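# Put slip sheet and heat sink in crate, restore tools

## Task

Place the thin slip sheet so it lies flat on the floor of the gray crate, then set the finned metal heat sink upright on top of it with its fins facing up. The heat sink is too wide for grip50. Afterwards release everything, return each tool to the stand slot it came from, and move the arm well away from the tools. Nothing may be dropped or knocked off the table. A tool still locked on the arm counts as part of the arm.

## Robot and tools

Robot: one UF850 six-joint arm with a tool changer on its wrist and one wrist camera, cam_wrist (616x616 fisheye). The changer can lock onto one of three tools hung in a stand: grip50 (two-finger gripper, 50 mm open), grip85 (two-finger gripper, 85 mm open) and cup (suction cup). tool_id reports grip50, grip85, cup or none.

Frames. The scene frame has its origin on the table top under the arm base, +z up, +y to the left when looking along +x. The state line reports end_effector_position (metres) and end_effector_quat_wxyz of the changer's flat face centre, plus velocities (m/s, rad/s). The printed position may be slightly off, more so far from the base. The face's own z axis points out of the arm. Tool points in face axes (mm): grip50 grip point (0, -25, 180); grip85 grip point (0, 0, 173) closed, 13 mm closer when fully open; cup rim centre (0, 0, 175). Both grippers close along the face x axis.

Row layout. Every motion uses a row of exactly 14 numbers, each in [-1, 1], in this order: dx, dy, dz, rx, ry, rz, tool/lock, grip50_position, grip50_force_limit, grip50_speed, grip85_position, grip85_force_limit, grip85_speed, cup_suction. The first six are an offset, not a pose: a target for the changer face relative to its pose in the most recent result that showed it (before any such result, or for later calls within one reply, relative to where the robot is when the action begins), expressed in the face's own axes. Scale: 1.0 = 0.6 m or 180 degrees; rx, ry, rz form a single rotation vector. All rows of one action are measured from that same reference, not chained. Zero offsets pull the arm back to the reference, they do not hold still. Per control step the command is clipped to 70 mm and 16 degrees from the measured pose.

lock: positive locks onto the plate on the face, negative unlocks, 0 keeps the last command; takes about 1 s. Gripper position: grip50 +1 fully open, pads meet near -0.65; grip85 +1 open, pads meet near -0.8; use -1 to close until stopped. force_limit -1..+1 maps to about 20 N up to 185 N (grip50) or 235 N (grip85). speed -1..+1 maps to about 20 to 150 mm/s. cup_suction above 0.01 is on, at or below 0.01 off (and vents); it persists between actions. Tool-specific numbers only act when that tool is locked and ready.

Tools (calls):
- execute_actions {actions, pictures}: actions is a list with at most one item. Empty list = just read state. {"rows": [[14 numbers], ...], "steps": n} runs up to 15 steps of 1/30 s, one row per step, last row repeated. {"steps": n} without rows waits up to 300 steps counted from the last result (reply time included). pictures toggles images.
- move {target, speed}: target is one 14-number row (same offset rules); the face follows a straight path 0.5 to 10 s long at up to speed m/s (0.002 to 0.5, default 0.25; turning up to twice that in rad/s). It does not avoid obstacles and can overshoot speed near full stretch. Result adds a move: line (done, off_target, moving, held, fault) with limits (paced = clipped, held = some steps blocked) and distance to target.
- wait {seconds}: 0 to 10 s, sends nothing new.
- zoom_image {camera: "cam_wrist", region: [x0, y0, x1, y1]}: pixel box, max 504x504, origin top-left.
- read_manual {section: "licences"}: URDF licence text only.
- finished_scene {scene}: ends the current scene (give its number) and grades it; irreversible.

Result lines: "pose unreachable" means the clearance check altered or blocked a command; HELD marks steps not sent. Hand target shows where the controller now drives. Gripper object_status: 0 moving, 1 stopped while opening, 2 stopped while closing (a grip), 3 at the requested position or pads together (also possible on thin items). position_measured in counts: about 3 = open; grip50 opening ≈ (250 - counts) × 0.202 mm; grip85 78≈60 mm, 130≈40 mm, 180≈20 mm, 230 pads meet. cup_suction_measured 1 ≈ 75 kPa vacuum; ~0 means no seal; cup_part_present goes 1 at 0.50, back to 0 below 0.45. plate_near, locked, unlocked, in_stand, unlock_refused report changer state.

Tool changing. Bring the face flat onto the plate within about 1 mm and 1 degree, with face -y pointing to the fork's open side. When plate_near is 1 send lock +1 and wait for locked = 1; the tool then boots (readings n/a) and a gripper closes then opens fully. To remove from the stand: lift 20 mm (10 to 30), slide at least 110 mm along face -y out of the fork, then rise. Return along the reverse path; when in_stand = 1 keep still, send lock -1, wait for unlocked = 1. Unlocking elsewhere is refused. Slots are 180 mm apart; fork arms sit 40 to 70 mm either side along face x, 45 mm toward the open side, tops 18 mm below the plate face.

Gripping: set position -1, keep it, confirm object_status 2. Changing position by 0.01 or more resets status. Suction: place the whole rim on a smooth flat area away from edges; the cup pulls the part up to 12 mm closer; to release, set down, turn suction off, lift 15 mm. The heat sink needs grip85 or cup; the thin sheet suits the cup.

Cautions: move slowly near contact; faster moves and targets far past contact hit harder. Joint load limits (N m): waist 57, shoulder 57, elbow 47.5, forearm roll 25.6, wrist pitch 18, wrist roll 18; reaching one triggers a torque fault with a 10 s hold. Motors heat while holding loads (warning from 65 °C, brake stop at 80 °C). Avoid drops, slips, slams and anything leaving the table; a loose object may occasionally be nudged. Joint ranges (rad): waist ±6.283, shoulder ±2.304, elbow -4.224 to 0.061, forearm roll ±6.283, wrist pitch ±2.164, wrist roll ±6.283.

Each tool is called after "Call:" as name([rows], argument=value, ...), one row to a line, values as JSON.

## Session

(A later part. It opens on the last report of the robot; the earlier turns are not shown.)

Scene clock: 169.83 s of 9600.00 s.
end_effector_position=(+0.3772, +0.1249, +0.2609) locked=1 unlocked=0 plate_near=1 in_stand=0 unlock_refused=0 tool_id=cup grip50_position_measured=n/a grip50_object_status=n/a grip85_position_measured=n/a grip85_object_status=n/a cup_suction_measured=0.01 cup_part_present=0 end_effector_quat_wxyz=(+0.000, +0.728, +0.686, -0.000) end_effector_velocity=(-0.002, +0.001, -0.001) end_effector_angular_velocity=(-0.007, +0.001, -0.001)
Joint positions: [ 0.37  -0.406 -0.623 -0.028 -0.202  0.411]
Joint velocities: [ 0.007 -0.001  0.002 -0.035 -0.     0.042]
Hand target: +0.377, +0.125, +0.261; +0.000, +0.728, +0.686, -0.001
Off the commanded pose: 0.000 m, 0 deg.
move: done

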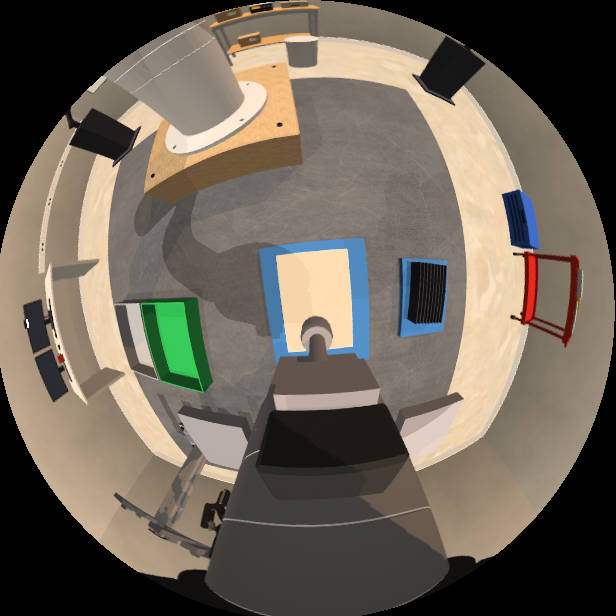

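Call:
move(target=[0,-0.025,0.1,0,0,0,0,0,0,0,0,0,0,1], speed=0.08)

Call:
move(target=[0,0,0.015,0,0,0,0,0,0,0,0,0,0,1], speed=0.01)

Call:
move(target=[0,0,0.01,0,0,0,0,0,0,0,0,0,0,1], speed=0.01)

Scene clock: 174.30 s of 9600.00 s.
end_effector_position=(+0.3625, +0.1257, +0.2010) locked=1 unlocked=0 plate_near=1 in_stand=0 unlock_refused=0 tool_id=cup grip50_position_measured=n/a grip50_object_status=n/a grip85_position_measured=n/a grip85_object_status=n/a cup_suction_measured=0.01 cup_part_present=0 end_effector_quat_wxyz=(-0.001, +0.728, +0.686, +0.000) end_effector_velocity=(-0.000, -0.000, -0.001) end_effector_angular_velocity=(-0.003, -0.001, +0.001)
Joint positions: [ 0.383 -0.556 -0.612 -0.093 -0.041  0.489]
Joint velocities: [ 0.001 -0.003 -0.    -0.088  0.002  0.089]
Hand target: +0.362, +0.126, +0.201; -0.001, +0.728, +0.686, -0.000
Off the commanded pose: 0.000 m, 0 deg.
move: done

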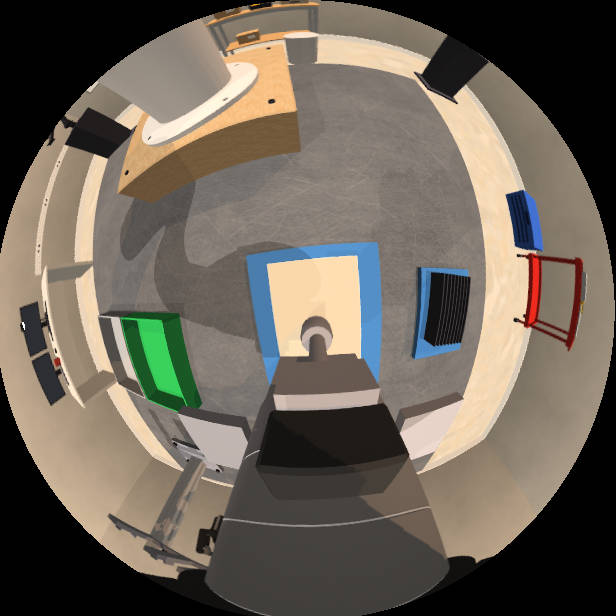

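Scene clock: 175.43 s of 9600.00 s.
end_effector_position=(+0.3625, +0.1257, +0.1920) locked=1 unlocked=0 plate_near=1 in_stand=0 unlock_refused=0 tool_id=cup grip50_position_measured=n/a grip50_object_status=n/a grip85_position_measured=n/a grip85_object_status=n/a cup_suction_measured=0.01 cup_part_present=0 end_effector_quat_wxyz=(-0.001, +0.728, +0.686, +0.000) end_effector_velocity=(+0.000, +0.000, -0.000) end_effector_angular_velocity=(+0.000, -0.001, +0.001)
Joint positions: [ 0.382 -0.582 -0.618 -0.123 -0.021  0.519]
Joint velocities: [ 0.    -0.001 -0.001 -0.031  0.002  0.031]
Hand target: +0.363, +0.126, +0.192; -0.001, +0.728, +0.686, +0.000
Off the commanded pose: 0.000 m, 0 deg.
move: done

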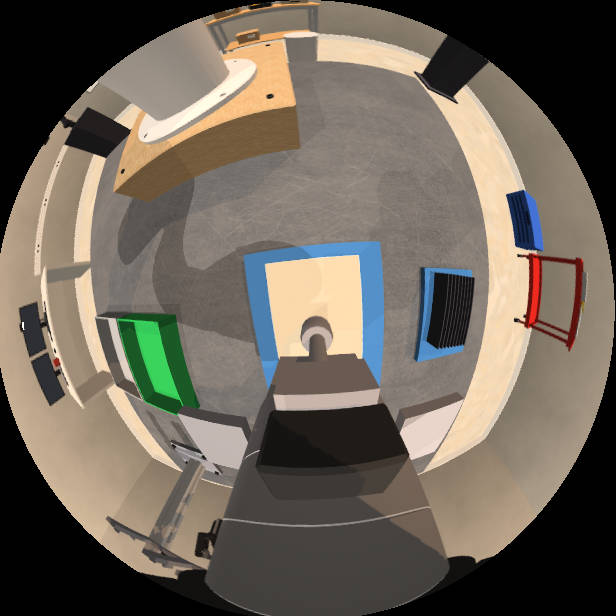

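Scene clock: 176.27 s of 9600.00 s.
end_effector_position=(+0.3625, +0.1258, +0.1860) locked=1 unlocked=0 plate_near=1 in_stand=0 unlock_refused=0 tool_id=cup grip50_position_measured=n/a grip50_object_status=n/a grip85_position_measured=n/a grip85_object_status=n/a cup_suction_measured=0.88 cup_part_present=1 end_effector_quat_wxyz=(-0.002, +0.728, +0.686, +0.000) end_effector_velocity=(+0.000, +0.000, -0.000) end_effector_angular_velocity=(+0.001, -0.001, +0.000)
Joint positions: [ 0.382 -0.6   -0.622 -0.133 -0.008  0.528]
Joint velocities: [-0.    -0.001 -0.    -0.01   0.002  0.01 ]
Hand target: +0.363, +0.126, +0.186; -0.002, +0.728, +0.686, +0.000
Off the commanded pose: 0.000 m, 0 deg.
move: done

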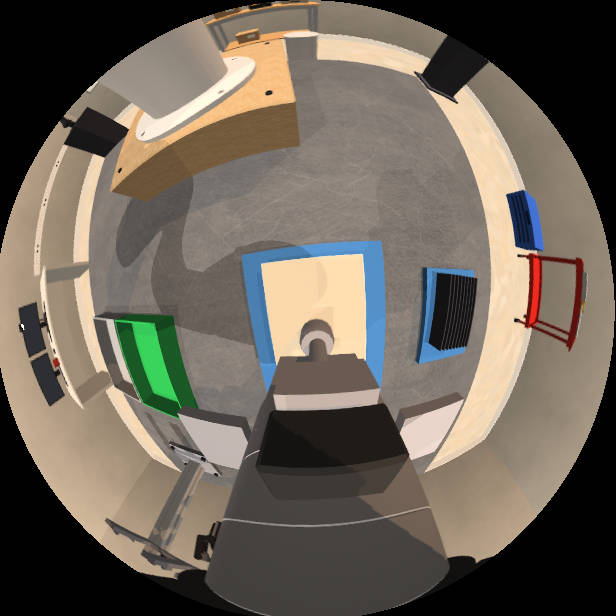

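Call:
move(target=[0,0,-0.18,-0.001,-0.001,0,0,0,0,0,0,0,0,1], speed=0.1)

Call:
move(target=[-0.74,0.108,0,0,0,0.022,0,0,0,0,0,0,0,1], speed=0.2)

Call:
move(target=[0,0,0.07,0,0,0,0,0,0,0,0,0,0,1], speed=0.04)

Scene clock: 183.03 s of 9600.00 s.
end_effector_position=(+0.3624, +0.1253, +0.2941) locked=1 unlocked=0 plate_near=1 in_stand=0 unlock_refused=0 tool_id=cup grip50_position_measured=n/a grip50_object_status=n/a grip85_position_measured=n/a grip85_object_status=n/a cup_suction_measured=0.90 cup_part_present=1 end_effector_quat_wxyz=(-0.000, +0.728, +0.686, +0.000) end_effector_velocity=(-0.000, -0.000, +0.001) end_effector_angular_velocity=(-0.000, +0.002, +0.000)
Joint positions: [ 0.383 -0.293 -0.581 -0.018 -0.272  0.414]
Joint velocities: [ 0.     0.002 -0.     0.001 -0.004 -0.001]
Hand target: +0.363, +0.125, +0.294; -0.000, +0.728, +0.686, +0.000
Off the commanded pose: 0.000 m, 0 deg.
move: done

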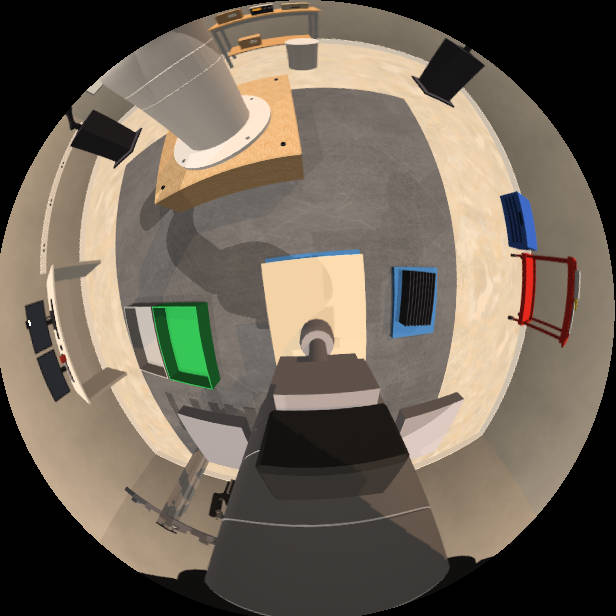

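Scene clock: 185.70 s of 9600.00 s.
end_effector_position=(+0.4014, -0.3222, +0.2939) locked=1 unlocked=0 plate_near=1 in_stand=0 unlock_refused=0 tool_id=cup grip50_position_measured=n/a grip50_object_status=n/a grip85_position_measured=n/a grip85_object_status=n/a cup_suction_measured=0.90 cup_part_present=1 end_effector_quat_wxyz=(-0.001, +0.751, +0.660, +0.000) end_effector_velocity=(+0.001, -0.002, +0.000) end_effector_angular_velocity=(-0.000, -0.002, +0.000)
Joint positions: [-0.638 -0.536 -0.957  0.029 -0.41  -0.583]
Joint velocities: [-0.003 -0.003 -0.005  0.002 -0.001 -0.004]
Hand target: +0.401, -0.323, +0.294; -0.000, +0.751, +0.660, +0.000
Off the commanded pose: 0.001 m, 0 deg.
move: done

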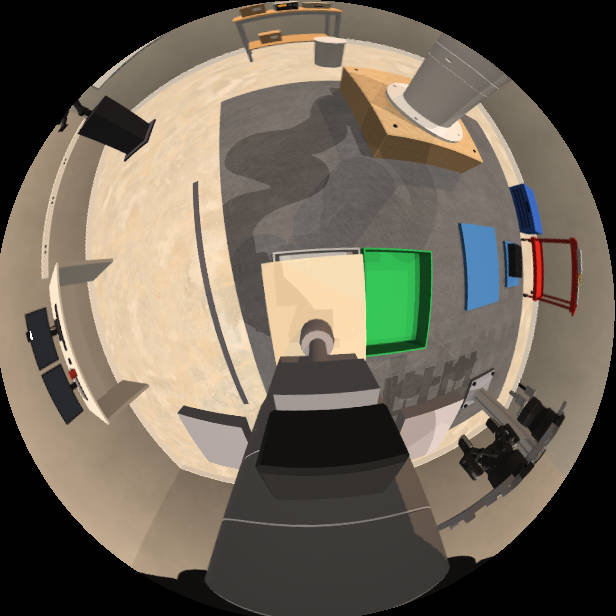

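Scene clock: 187.03 s of 9600.00 s.
end_effector_position=(+0.4015, -0.3222, +0.2519) locked=1 unlocked=0 plate_near=1 in_stand=0 unlock_refused=0 tool_id=cup grip50_position_measured=n/a grip50_object_status=n/a grip85_position_measured=n/a grip85_object_status=n/a cup_suction_measured=0.90 cup_part_present=1 end_effector_quat_wxyz=(-0.000, +0.751, +0.660, +0.000) end_effector_velocity=(+0.000, -0.000, -0.000) end_effector_angular_velocity=(-0.001, -0.002, -0.001)
Joint positions: [-0.638 -0.621 -0.962  0.036 -0.329 -0.589]
Joint velocities: [-0.    -0.001 -0.     0.001  0.003  0.   ]
Hand target: +0.401, -0.322, +0.252; -0.001, +0.751, +0.660, +0.000
Off the commanded pose: 0.000 m, 0 deg.
move: done

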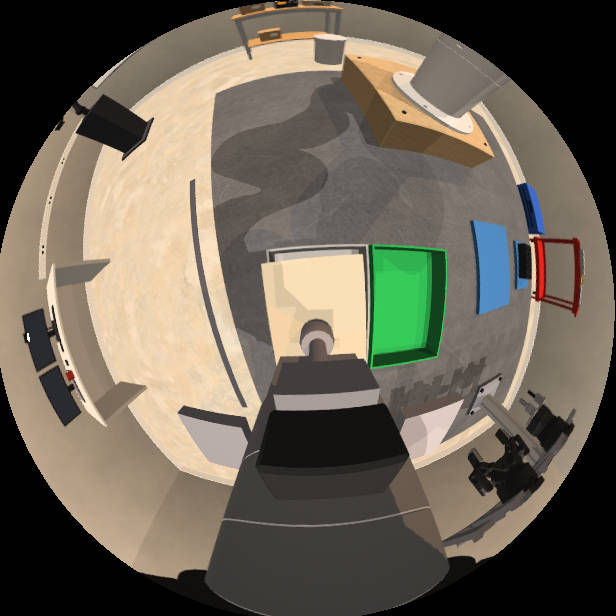

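Shift +x 9 mm, -y 10 mm, rotate a bit more; seen from a little lower.

Call:
move(target=[0.015,-0.017,0.03,0,0,0.008,0,0,0,0,0,0,0,1], speed=0.03)

Call:
zoom_image(camera="cam_wrist", region=[200,200,460,400])

Scene clock: 190.57 s of 9600.00 s.
end_effector_position=(+0.3926, -0.3121, +0.2340) locked=1 unlocked=0 plate_near=1 in_stand=0 unlock_refused=0 tool_id=cup grip50_position_measured=n/a grip50_object_status=n/a grip85_position_measured=n/a grip85_object_status=n/a cup_suction_measured=0.90 cup_part_present=1 end_effector_quat_wxyz=(-0.000, +0.759, +0.651, +0.000) end_effector_velocity=(+0.000, -0.000, -0.000) end_effector_angular_velocity=(-0.002, -0.002, -0.001)
Joint positions: [-0.633 -0.638 -0.928  0.043 -0.278 -0.566]
Joint velocities: [ 0.    -0.     0.001 -0.     0.004  0.002]
Hand target: +0.393, -0.312, +0.234; -0.000, +0.759, +0.651, +0.000
Off the commanded pose: 0.000 m, 0 deg.
move: done

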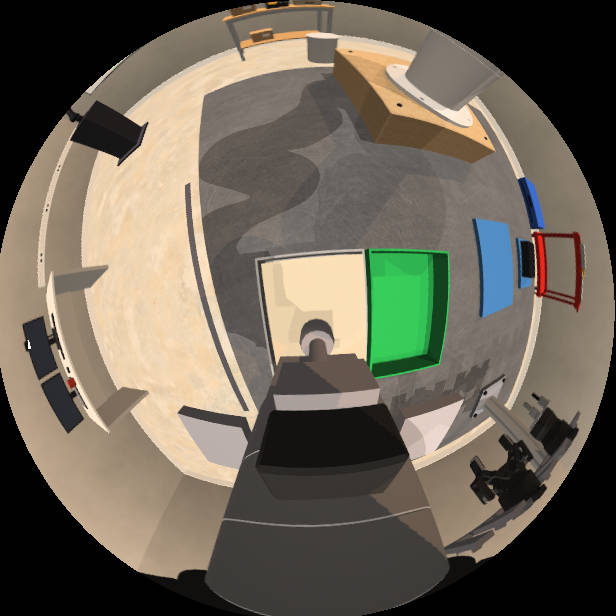

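Region (200, 200, 460, 400) of cam_wrist's 616x616 image, scaled by 1.938, with more detail than that image has; it fills the top 388 rows of this view, and the rest is white.

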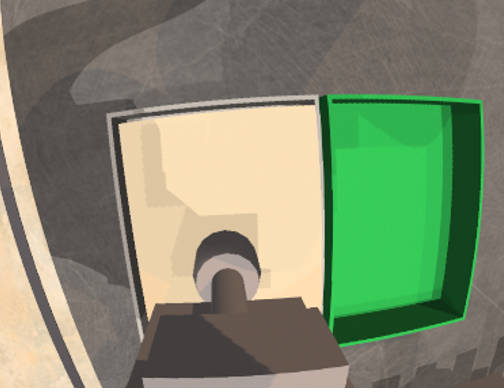

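Call:
move(target=[-0.003,0.004,0.03,0,0,0,0,0,0,0,0,0,0,1], speed=0.02)

Call:
move(target=[0,0,0.03,0,0,0,0,0,0,0,0,0,0,1], speed=0.02)

Call:
zoom_image(camera="cam_wrist", region=[200,200,460,400])

Scene clock: 194.63 s of 9600.00 s.
end_effector_position=(+0.3948, -0.3142, +0.2160) locked=1 unlocked=0 plate_near=1 in_stand=0 unlock_refused=0 tool_id=cup grip50_position_measured=n/a grip50_object_status=n/a grip85_position_measured=n/a grip85_object_status=n/a cup_suction_measured=0.90 cup_part_present=1 end_effector_quat_wxyz=(-0.000, +0.759, +0.651, +0.000) end_effector_velocity=(+0.000, -0.001, +0.000) end_effector_angular_velocity=(-0.001, -0.002, -0.002)
Joint positions: [-0.633 -0.682 -0.944  0.047 -0.25  -0.571]
Joint velocities: [-0.001 -0.001 -0.001  0.001  0.002  0.   ]
Hand target: +0.395, -0.314, +0.216; -0.000, +0.759, +0.651, +0.000
Off the commanded pose: 0.000 m, 0 deg.
move: done

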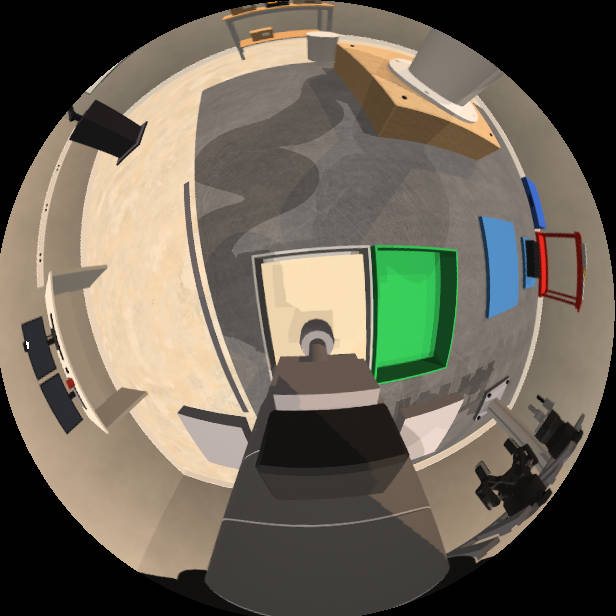

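Scene clock: 195.80 s of 9600.00 s.
end_effector_position=(+0.3948, -0.3142, +0.1981) locked=1 unlocked=0 plate_near=1 in_stand=0 unlock_refused=0 tool_id=cup grip50_position_measured=n/a grip50_object_status=n/a grip85_position_measured=n/a grip85_object_status=n/a cup_suction_measured=0.90 cup_part_present=1 end_effector_quat_wxyz=(-0.000, +0.759, +0.651, +0.001) end_effector_velocity=(+0.001, -0.000, +0.000) end_effector_angular_velocity=(-0.002, -0.002, +0.000)
Joint positions: [-0.632 -0.723 -0.953  0.054 -0.218 -0.578]
Joint velocities: [ 0.    -0.001 -0.001  0.     0.002 -0.   ]
Hand target: +0.395, -0.314, +0.198; -0.000, +0.759, +0.651, +0.001
Off the commanded pose: 0.000 m, 0 deg.
move: done

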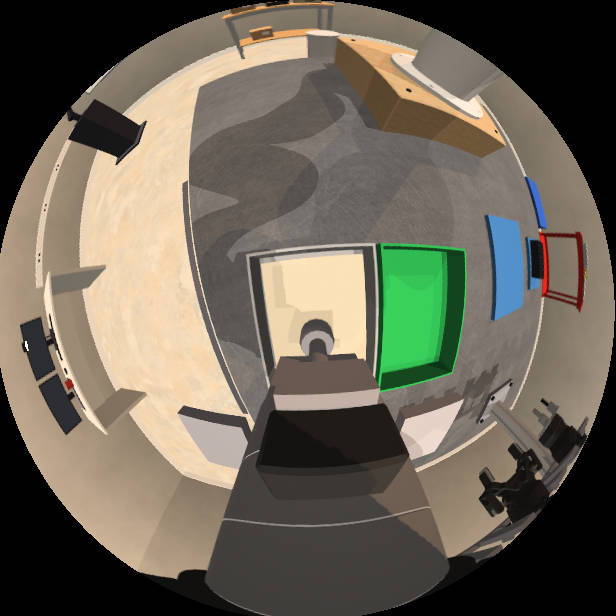

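Region (200, 200, 460, 400) of cam_wrist's 616x616 image, scaled by 1.938, with more detail than that image has; it fills the top 388 rows of this view, and the rest is white.

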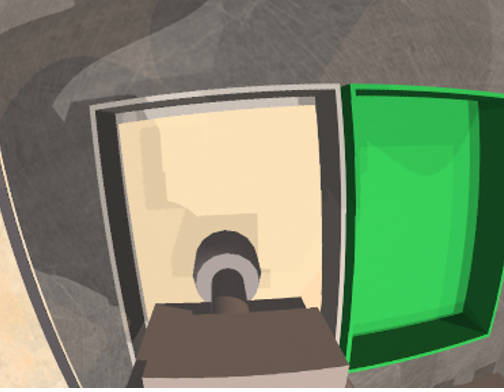

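Call:
move(target=[0,0,0.034,0,0,0,0,0,0,0,0,0,0,1], speed=0.015)

Call:
move(target=[0,0,0,0,0,0,0,0,0,0,0,0,0,0])

Call:
move(target=[0,0,-0.04,0,0,0,0,0,0,0,0,0,0,0], speed=0.02)

Call:
move(target=[0,0,-0.3,0,0,-0.03,0,0,0,0,0,0,0,0])

Call:
move(target=[0.2092,0.2275,0,0,0,0,0,0,0,0,0,0,0,0])

Scene clock: 203.93 s of 9600.00 s.
end_effector_position=(+0.3949, -0.3142, +0.1777) locked=1 unlocked=0 plate_near=1 in_stand=0 unlock_refused=0 tool_id=cup grip50_position_measured=n/a grip50_object_status=n/a grip85_position_measured=n/a grip85_object_status=n/a cup_suction_measured=0.90 cup_part_present=1 end_effector_quat_wxyz=(-0.000, +0.759, +0.651, +0.001) end_effector_velocity=(+0.000, -0.001, -0.000) end_effector_angular_velocity=(-0.002, -0.002, -0.001)
Joint positions: [-0.632 -0.769 -0.966  0.064 -0.184 -0.587]
Joint velocities: [-0.001 -0.001 -0.001  0.001  0.002 -0.001]
Hand target: +0.395, -0.314, +0.178; -0.000, +0.759, +0.651, +0.001
Off the commanded pose: 0.000 m, 0 deg.
move: done

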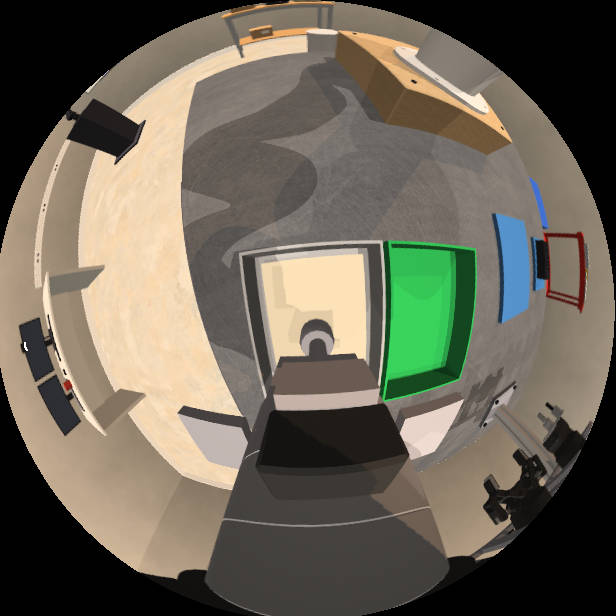

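Scene clock: 204.43 s of 9600.00 s.
end_effector_position=(+0.3949, -0.3143, +0.1778) locked=1 unlocked=0 plate_near=1 in_stand=0 unlock_refused=0 tool_id=cup grip50_position_measured=n/a grip50_object_status=n/a grip85_position_measured=n/a grip85_object_status=n/a cup_suction_measured=0.01 cup_part_present=0 end_effector_quat_wxyz=(-0.000, +0.759, +0.651, +0.001) end_effector_velocity=(-0.001, -0.000, -0.000) end_effector_angular_velocity=(+0.001, +0.001, -0.002)
Joint positions: [-0.632 -0.769 -0.966  0.064 -0.184 -0.587]
Joint velocities: [-0.001 -0.     0.001 -0.     0.     0.001]
Hand target: +0.395, -0.314, +0.178; -0.000, +0.759, +0.651, +0.001
Off the commanded pose: 0.000 m, 0 deg.
move: done

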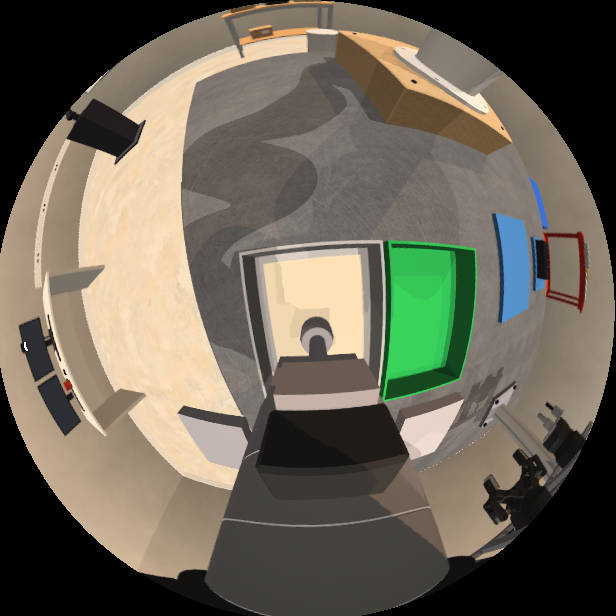

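Scene clock: 205.90 s of 9600.00 s.
end_effector_position=(+0.3949, -0.3143, +0.2017) locked=1 unlocked=0 plate_near=1 in_stand=0 unlock_refused=0 tool_id=cup grip50_position_measured=n/a grip50_object_status=n/a grip85_position_measured=n/a grip85_object_status=n/a cup_suction_measured=0.01 cup_part_present=0 end_effector_quat_wxyz=(-0.000, +0.759, +0.651, +0.001) end_effector_velocity=(-0.000, +0.001, -0.000) end_effector_angular_velocity=(+0.002, +0.002, +0.001)
Joint positions: [-0.633 -0.715 -0.951  0.052 -0.224 -0.576]
Joint velocities: [ 0.    -0.     0.001 -0.001 -0.002 -0.   ]
Hand target: +0.395, -0.314, +0.202; -0.000, +0.759, +0.651, +0.001
Off the commanded pose: 0.000 m, 0 deg.
move: done

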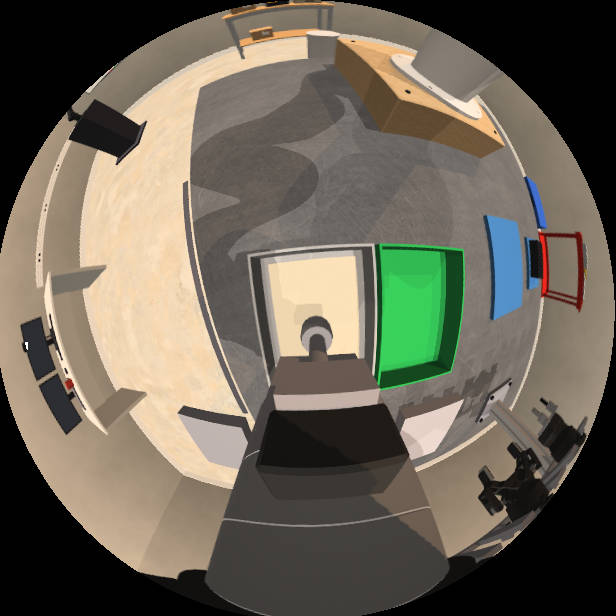

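Scene clock: 207.07 s of 9600.00 s.
end_effector_position=(+0.3943, -0.3140, +0.3814) locked=1 unlocked=0 plate_near=1 in_stand=0 unlock_refused=0 tool_id=cup grip50_position_measured=n/a grip50_object_status=n/a grip85_position_measured=n/a grip85_object_status=n/a cup_suction_measured=0.01 cup_part_present=0 end_effector_quat_wxyz=(-0.001, +0.728, +0.686, +0.000) end_effector_velocity=(+0.001, -0.001, +0.005) end_effector_angular_velocity=(-0.004, -0.006, +0.002)
Joint positions: [-0.637 -0.358 -0.949  0.021 -0.58  -0.641]
Joint velocities: [ 0.     0.007 -0.004  0.    -0.003 -0.001]
Hand target: +0.394, -0.314, +0.382; -0.000, +0.728, +0.686, +0.000
Off the commanded pose: 0.001 m, 0 deg.
move: done

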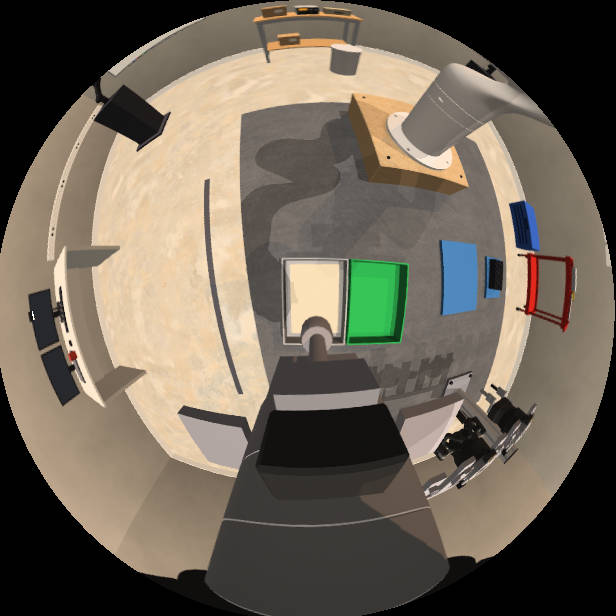

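Scene clock: 208.27 s of 9600.00 s.
end_effector_position=(+0.5374, -0.1966, +0.3816) locked=1 unlocked=0 plate_near=1 in_stand=0 unlock_refused=0 tool_id=cup grip50_position_measured=n/a grip50_object_status=n/a grip85_position_measured=n/a grip85_object_status=n/a cup_suction_measured=0.01 cup_part_present=0 end_effector_quat_wxyz=(-0.001, +0.728, +0.686, +0.000) end_effector_velocity=(+0.003, +0.002, +0.001) end_effector_angular_velocity=(-0.001, -0.002, +0.002)
Joint positions: [-0.31  -0.497 -1.156  0.012 -0.645 -0.306]
Joint velocities: [ 0.006 -0.002 -0.005 -0.001 -0.001  0.005]
Hand target: +0.538, -0.196, +0.382; -0.001, +0.728, +0.686, +0.000
Off the commanded pose: 0.001 m, 0 deg.
move: done

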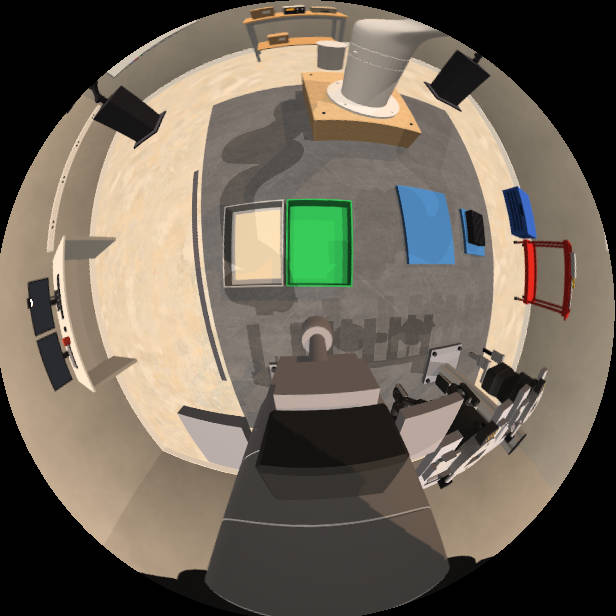

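Call:
move(target=[-0.0005,0.2015,0,0,0,0,0,0,0,0,0,0,0,0], speed=0.08)

Call:
move(target=[0,0,0.032,0,0,0,0,0,0,0,0,0,0,0], speed=0.01)

Call:
move(target=[0,0,0,0,0,0,-1,0,0,0,0,0,0,0])

Call:
move(target=[0,0,0,0,0,0,-1,0,0,0,0,0,0,0])

Call:
move(target=[0,0,0,0,0,0,-1,0,0,0,0,0,0,0])

Scene clock: 214.97 s of 9600.00 s.
end_effector_position=(+0.6577, -0.2037, +0.3816) locked=1 unlocked=0 plate_near=1 in_stand=0 unlock_refused=0 tool_id=cup grip50_position_measured=n/a grip50_object_status=n/a grip85_position_measured=n/a grip85_object_status=n/a cup_suction_measured=0.01 cup_part_present=0 end_effector_quat_wxyz=(-0.001, +0.728, +0.686, +0.000) end_effector_velocity=(+0.002, +0.000, +0.001) end_effector_angular_velocity=(-0.000, -0.001, -0.001)
Joint positions: [-0.258 -0.76  -1.575  0.009 -0.801 -0.251]
Joint velocities: [ 0.001 -0.002 -0.005 -0.    -0.002  0.002]
Hand target: +0.658, -0.204, +0.382; -0.001, +0.728, +0.686, +0.000
Off the commanded pose: 0.001 m, 0 deg.
move: done

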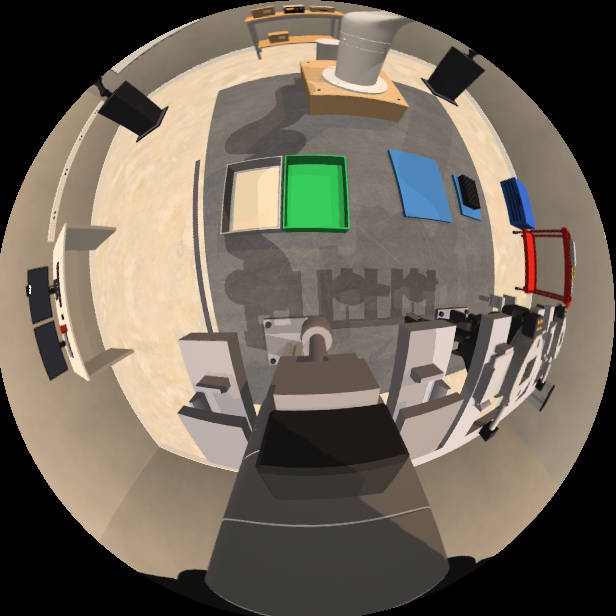

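Scene clock: 217.10 s of 9600.00 s.
end_effector_position=(+0.6579, -0.2037, +0.3627) locked=1 unlocked=0 plate_near=1 in_stand=1 unlock_refused=0 tool_id=cup grip50_position_measured=n/a grip50_object_status=n/a grip85_position_measured=n/a grip85_object_status=n/a cup_suction_measured=0.01 cup_part_present=0 end_effector_quat_wxyz=(-0.001, +0.728, +0.686, +0.000) end_effector_velocity=(-0.000, +0.000, -0.000) end_effector_angular_velocity=(-0.000, -0.000, -0.001)
Joint positions: [-0.258 -0.782 -1.566  0.009 -0.769 -0.251]
Joint velocities: [ 0.    -0.     0.001 -0.     0.001  0.001]
Hand target: +0.658, -0.204, +0.362; -0.001, +0.728, +0.686, +0.000
Off the commanded pose: 0.000 m, 0 deg.
move: done

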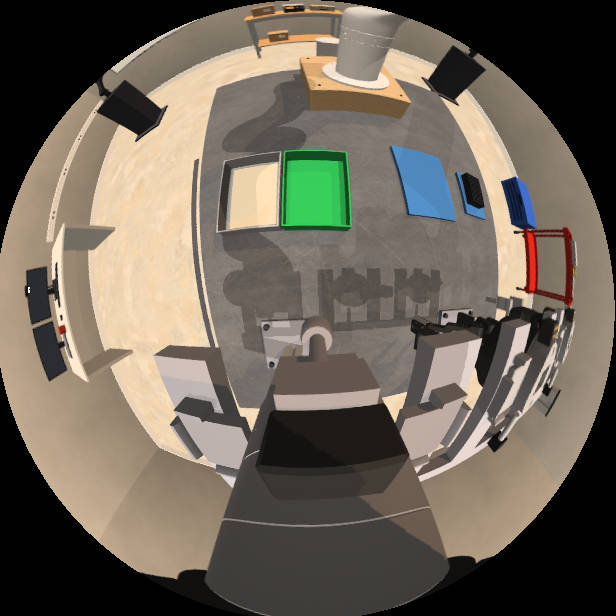

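Scene clock: 217.60 s of 9600.00 s.
end_effector_position=(+0.6579, -0.2037, +0.3627) locked=0 unlocked=0 plate_near=1 in_stand=1 unlock_refused=0 tool_id=none grip50_position_measured=n/a grip50_object_status=n/a grip85_position_measured=n/a grip85_object_status=n/a cup_suction_measured=n/a cup_part_present=n/a end_effector_quat_wxyz=(-0.001, +0.728, +0.686, +0.000) end_effector_velocity=(-0.000, -0.000, -0.000) end_effector_angular_velocity=(+0.000, +0.000, -0.001)
Joint positions: [-0.258 -0.782 -1.566  0.009 -0.769 -0.251]
Joint velocities: [-0.001 -0.     0.     0.     0.     0.   ]
Hand target: +0.658, -0.204, +0.363; -0.001, +0.728, +0.686, +0.000
Off the commanded pose: 0.000 m, 0 deg.
move: done

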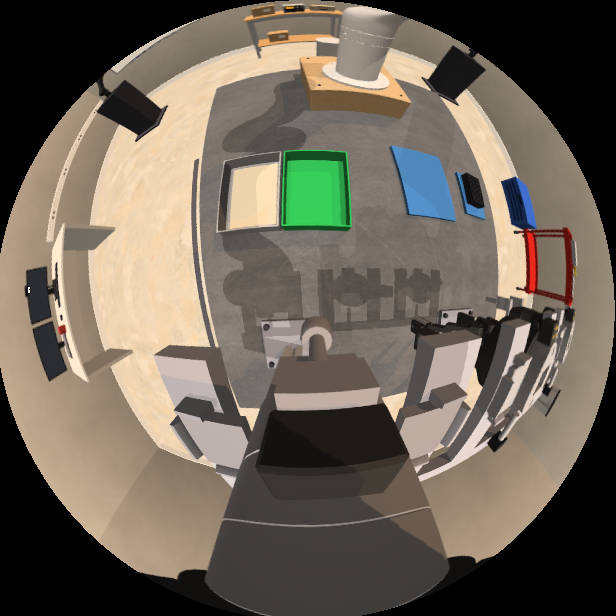

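Scene clock: 218.10 s of 9600.00 s.
end_effector_position=(+0.6579, -0.2037, +0.3627) locked=0 unlocked=1 plate_near=1 in_stand=1 unlock_refused=0 tool_id=none grip50_position_measured=n/a grip50_object_status=n/a grip85_position_measured=n/a grip85_object_status=n/a cup_suction_measured=n/a cup_part_present=n/a end_effector_quat_wxyz=(-0.001, +0.728, +0.686, +0.000) end_effector_velocity=(+0.000, +0.000, -0.000) end_effector_angular_velocity=(+0.000, -0.000, -0.000)
Joint positions: [-0.258 -0.782 -1.566  0.009 -0.769 -0.251]
Joint velocities: [ 0.001 -0.    -0.     0.     0.     0.001]
Hand target: +0.658, -0.204, +0.363; -0.001, +0.728, +0.686, +0.000
Off the commanded pose: 0.000 m, 0 deg.
move: done

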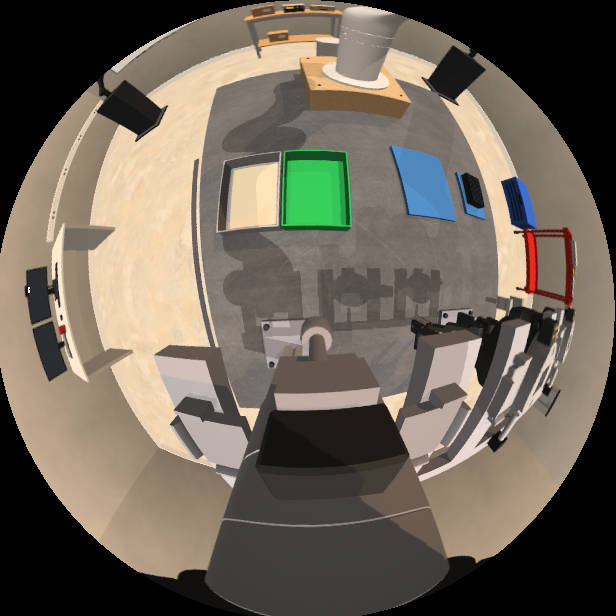

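Scene clock: 218.60 s of 9600.00 s.
end_effector_position=(+0.6579, -0.2037, +0.3627) locked=0 unlocked=1 plate_near=1 in_stand=1 unlock_refused=0 tool_id=none grip50_position_measured=n/a grip50_object_status=n/a grip85_position_measured=n/a grip85_object_status=n/a cup_suction_measured=n/a cup_part_present=n/a end_effector_quat_wxyz=(-0.001, +0.728, +0.686, +0.000) end_effector_velocity=(+0.000, +0.001, -0.001) end_effector_angular_velocity=(+0.000, +0.000, -0.000)
Joint positions: [-0.258 -0.782 -1.566  0.009 -0.769 -0.251]
Joint velocities: [ 0.001 -0.001 -0.     0.001  0.     0.001]
Hand target: +0.658, -0.204, +0.363; -0.001, +0.728, +0.686, +0.000
Off the commanded pose: 0.000 m, 0 deg.
move: done

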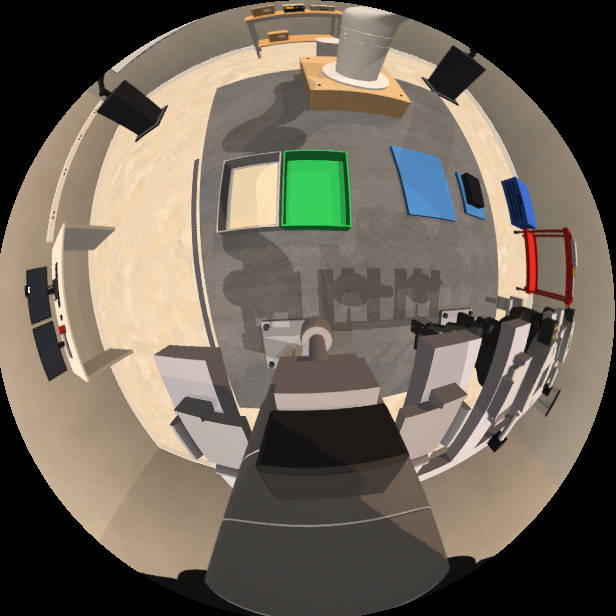

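Call:
move(target=[0,0,-0.04,0,0,0,0,0,0,0,1,0,0,0], speed=0.03)

Call:
move(target=[0.3,0,0,0,0,0,0,0,0,0,1,0,0,0], speed=0.1)

Call:
move(target=[0,0,0.019,0,0,0,0,0,0,0,1,0,0,0], speed=0.01)

Call:
move(target=[0,0,0.007,0,0,0,0,0,0,0,1,0,0,0], speed=0.005)

Call:
move(target=[0,0,0.007,0,0,0,0,0,0,0,1,0,0,0], speed=0.005)

Call:
move(target=[0,0,0.007,0,0,0,0,0,0,0,1,0,0,0], speed=0.005)

Scene clock: 224.50 s of 9600.00 s.
end_effector_position=(+0.6578, -0.2037, +0.3866) locked=0 unlocked=1 plate_near=0 in_stand=0 unlock_refused=0 tool_id=none grip50_position_measured=n/a grip50_object_status=n/a grip85_position_measured=n/a grip85_object_status=n/a cup_suction_measured=n/a cup_part_present=n/a end_effector_quat_wxyz=(-0.001, +0.728, +0.686, +0.000) end_effector_velocity=(-0.001, +0.000, -0.001) end_effector_angular_velocity=(+0.001, +0.003, -0.001)
Joint positions: [-0.258 -0.754 -1.578  0.009 -0.809 -0.251]
Joint velocities: [-0.    -0.001  0.001  0.    -0.002  0.001]
Hand target: +0.658, -0.204, +0.387; -0.001, +0.728, +0.686, +0.000
Off the commanded pose: 0.000 m, 0 deg.
move: done

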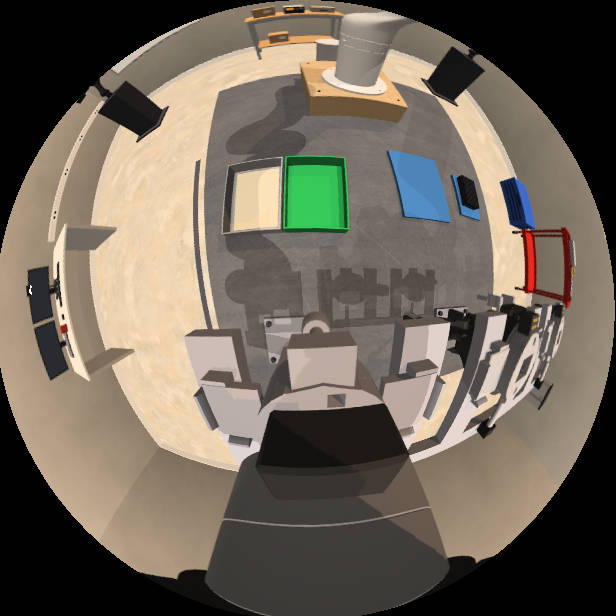

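Scene clock: 226.67 s of 9600.00 s.
end_effector_position=(+0.6682, -0.0242, +0.3868) locked=0 unlocked=1 plate_near=0 in_stand=0 unlock_refused=0 tool_id=none grip50_position_measured=n/a grip50_object_status=n/a grip85_position_measured=n/a grip85_object_status=n/a cup_suction_measured=n/a cup_part_present=n/a end_effector_quat_wxyz=(-0.001, +0.728, +0.686, +0.000) end_effector_velocity=(+0.000, +0.001, +0.000) end_effector_angular_velocity=(+0.000, -0.000, +0.001)
Joint positions: [ 0.009 -0.704 -1.497  0.003 -0.777  0.021]
Joint velocities: [ 0.002  0.     0.     0.    -0.     0.001]
Hand target: +0.668, -0.024, +0.387; -0.001, +0.728, +0.686, +0.000
Off the commanded pose: 0.000 m, 0 deg.
move: done

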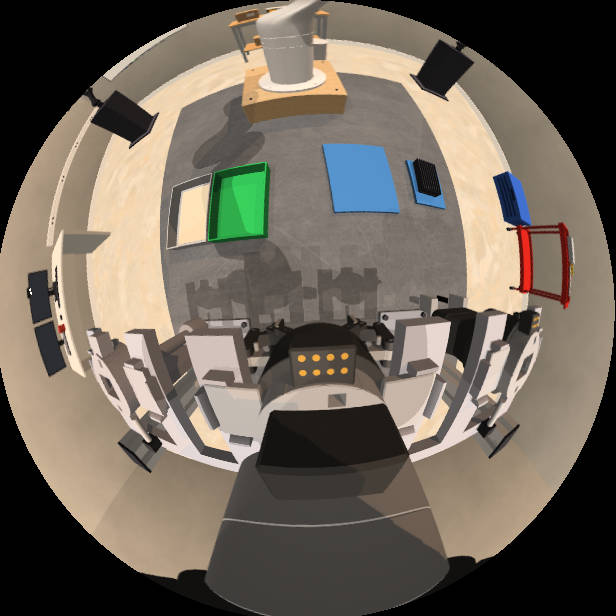

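Scene clock: 228.03 s of 9600.00 s.
end_effector_position=(+0.6682, -0.0242, +0.3754) locked=0 unlocked=1 plate_near=0 in_stand=0 unlock_refused=0 tool_id=none grip50_position_measured=n/a grip50_object_status=n/a grip85_position_measured=n/a grip85_object_status=n/a cup_suction_measured=n/a cup_part_present=n/a end_effector_quat_wxyz=(-0.001, +0.728, +0.686, +0.000) end_effector_velocity=(+0.000, +0.000, -0.000) end_effector_angular_velocity=(-0.000, -0.002, +0.002)
Joint positions: [ 0.009 -0.717 -1.491  0.003 -0.758  0.021]
Joint velocities: [ 0.    -0.001 -0.001 -0.     0.002 -0.002]
Hand target: +0.668, -0.024, +0.375; -0.001, +0.728, +0.686, +0.000
Off the commanded pose: 0.000 m, 0 deg.
move: done

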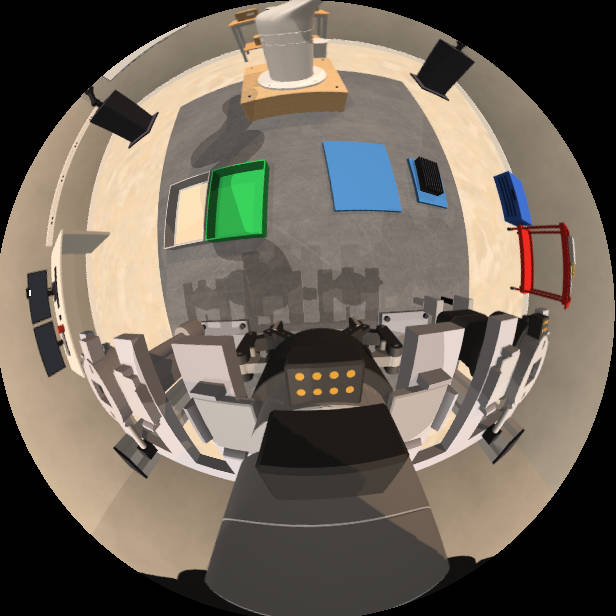

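Scene clock: 229.10 s of 9600.00 s.
end_effector_position=(+0.6682, -0.0242, +0.3712) locked=0 unlocked=1 plate_near=0 in_stand=0 unlock_refused=0 tool_id=none grip50_position_measured=n/a grip50_object_status=n/a grip85_position_measured=n/a grip85_object_status=n/a cup_suction_measured=n/a cup_part_present=n/a end_effector_quat_wxyz=(-0.001, +0.728, +0.686, +0.000) end_effector_velocity=(+0.000, -0.001, -0.000) end_effector_angular_velocity=(-0.000, -0.001, -0.001)
Joint positions: [ 0.009 -0.722 -1.489  0.003 -0.751  0.02 ]
Joint velocities: [-0.001 -0.001 -0.001 -0.     0.001 -0.001]
Hand target: +0.668, -0.024, +0.371; -0.001, +0.728, +0.686, +0.000
Off the commanded pose: 0.000 m, 0 deg.
move: done

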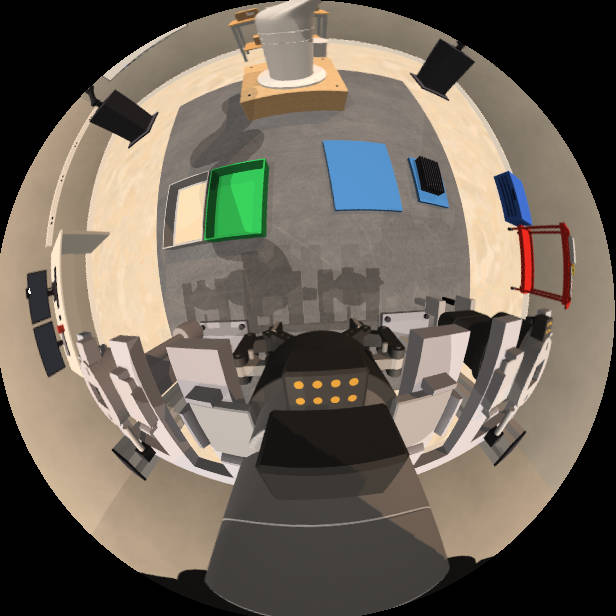

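Scene clock: 230.17 s of 9600.00 s.
end_effector_position=(+0.6682, -0.0242, +0.3671) locked=0 unlocked=1 plate_near=0 in_stand=0 unlock_refused=0 tool_id=none grip50_position_measured=n/a grip50_object_status=n/a grip85_position_measured=n/a grip85_object_status=n/a cup_suction_measured=n/a cup_part_present=n/a end_effector_quat_wxyz=(-0.001, +0.728, +0.686, +0.000) end_effector_velocity=(+0.000, -0.000, +0.001) end_effector_angular_velocity=(-0.000, -0.002, +0.001)
Joint positions: [ 0.009 -0.728 -1.487  0.003 -0.744  0.02 ]
Joint velocities: [-0.001  0.001 -0.    -0.     0.001 -0.002]
Hand target: +0.668, -0.024, +0.367; -0.001, +0.728, +0.686, +0.000
Off the commanded pose: 0.000 m, 0 deg.
move: done

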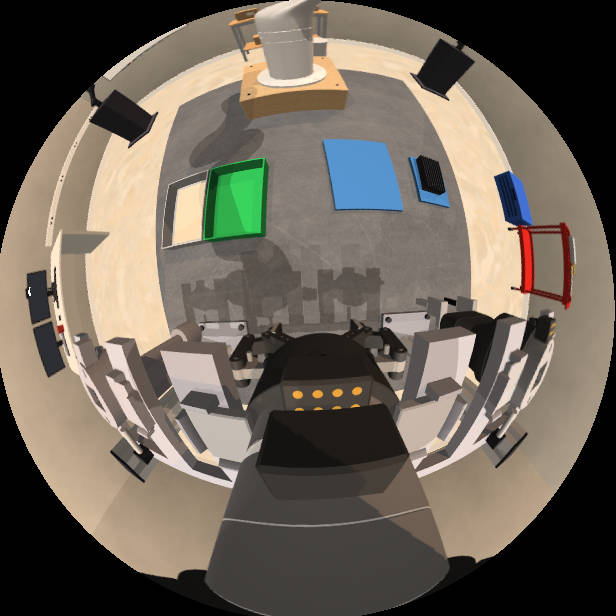

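Scene clock: 231.23 s of 9600.00 s.
end_effector_position=(+0.6682, -0.0241, +0.3629) locked=0 unlocked=1 plate_near=1 in_stand=1 unlock_refused=0 tool_id=none grip50_position_measured=n/a grip50_object_status=n/a grip85_position_measured=n/a grip85_object_status=n/a cup_suction_measured=n/a cup_part_present=n/a end_effector_quat_wxyz=(-0.001, +0.728, +0.686, +0.000) end_effector_velocity=(+0.000, -0.000, -0.000) end_effector_angular_velocity=(-0.000, +0.000, -0.002)
Joint positions: [ 0.009 -0.733 -1.485  0.003 -0.737  0.02 ]
Joint velocities: [-0.    -0.001 -0.    -0.     0.     0.001]
Hand target: +0.668, -0.024, +0.363; -0.001, +0.728, +0.686, +0.000
Off the commanded pose: 0.000 m, 0 deg.
move: done

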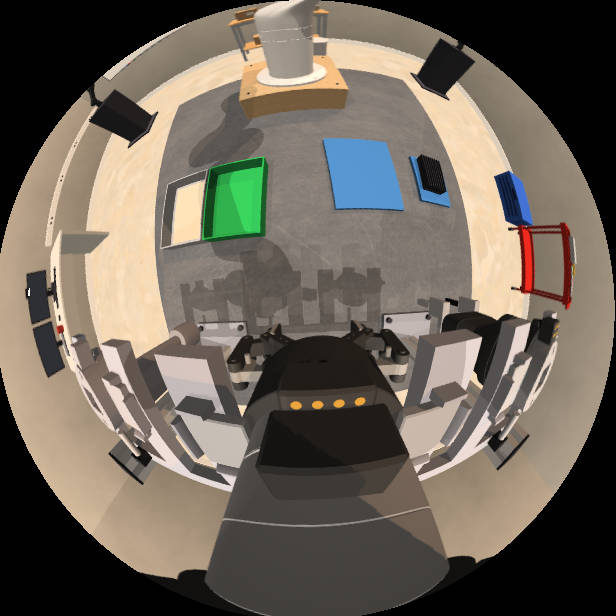

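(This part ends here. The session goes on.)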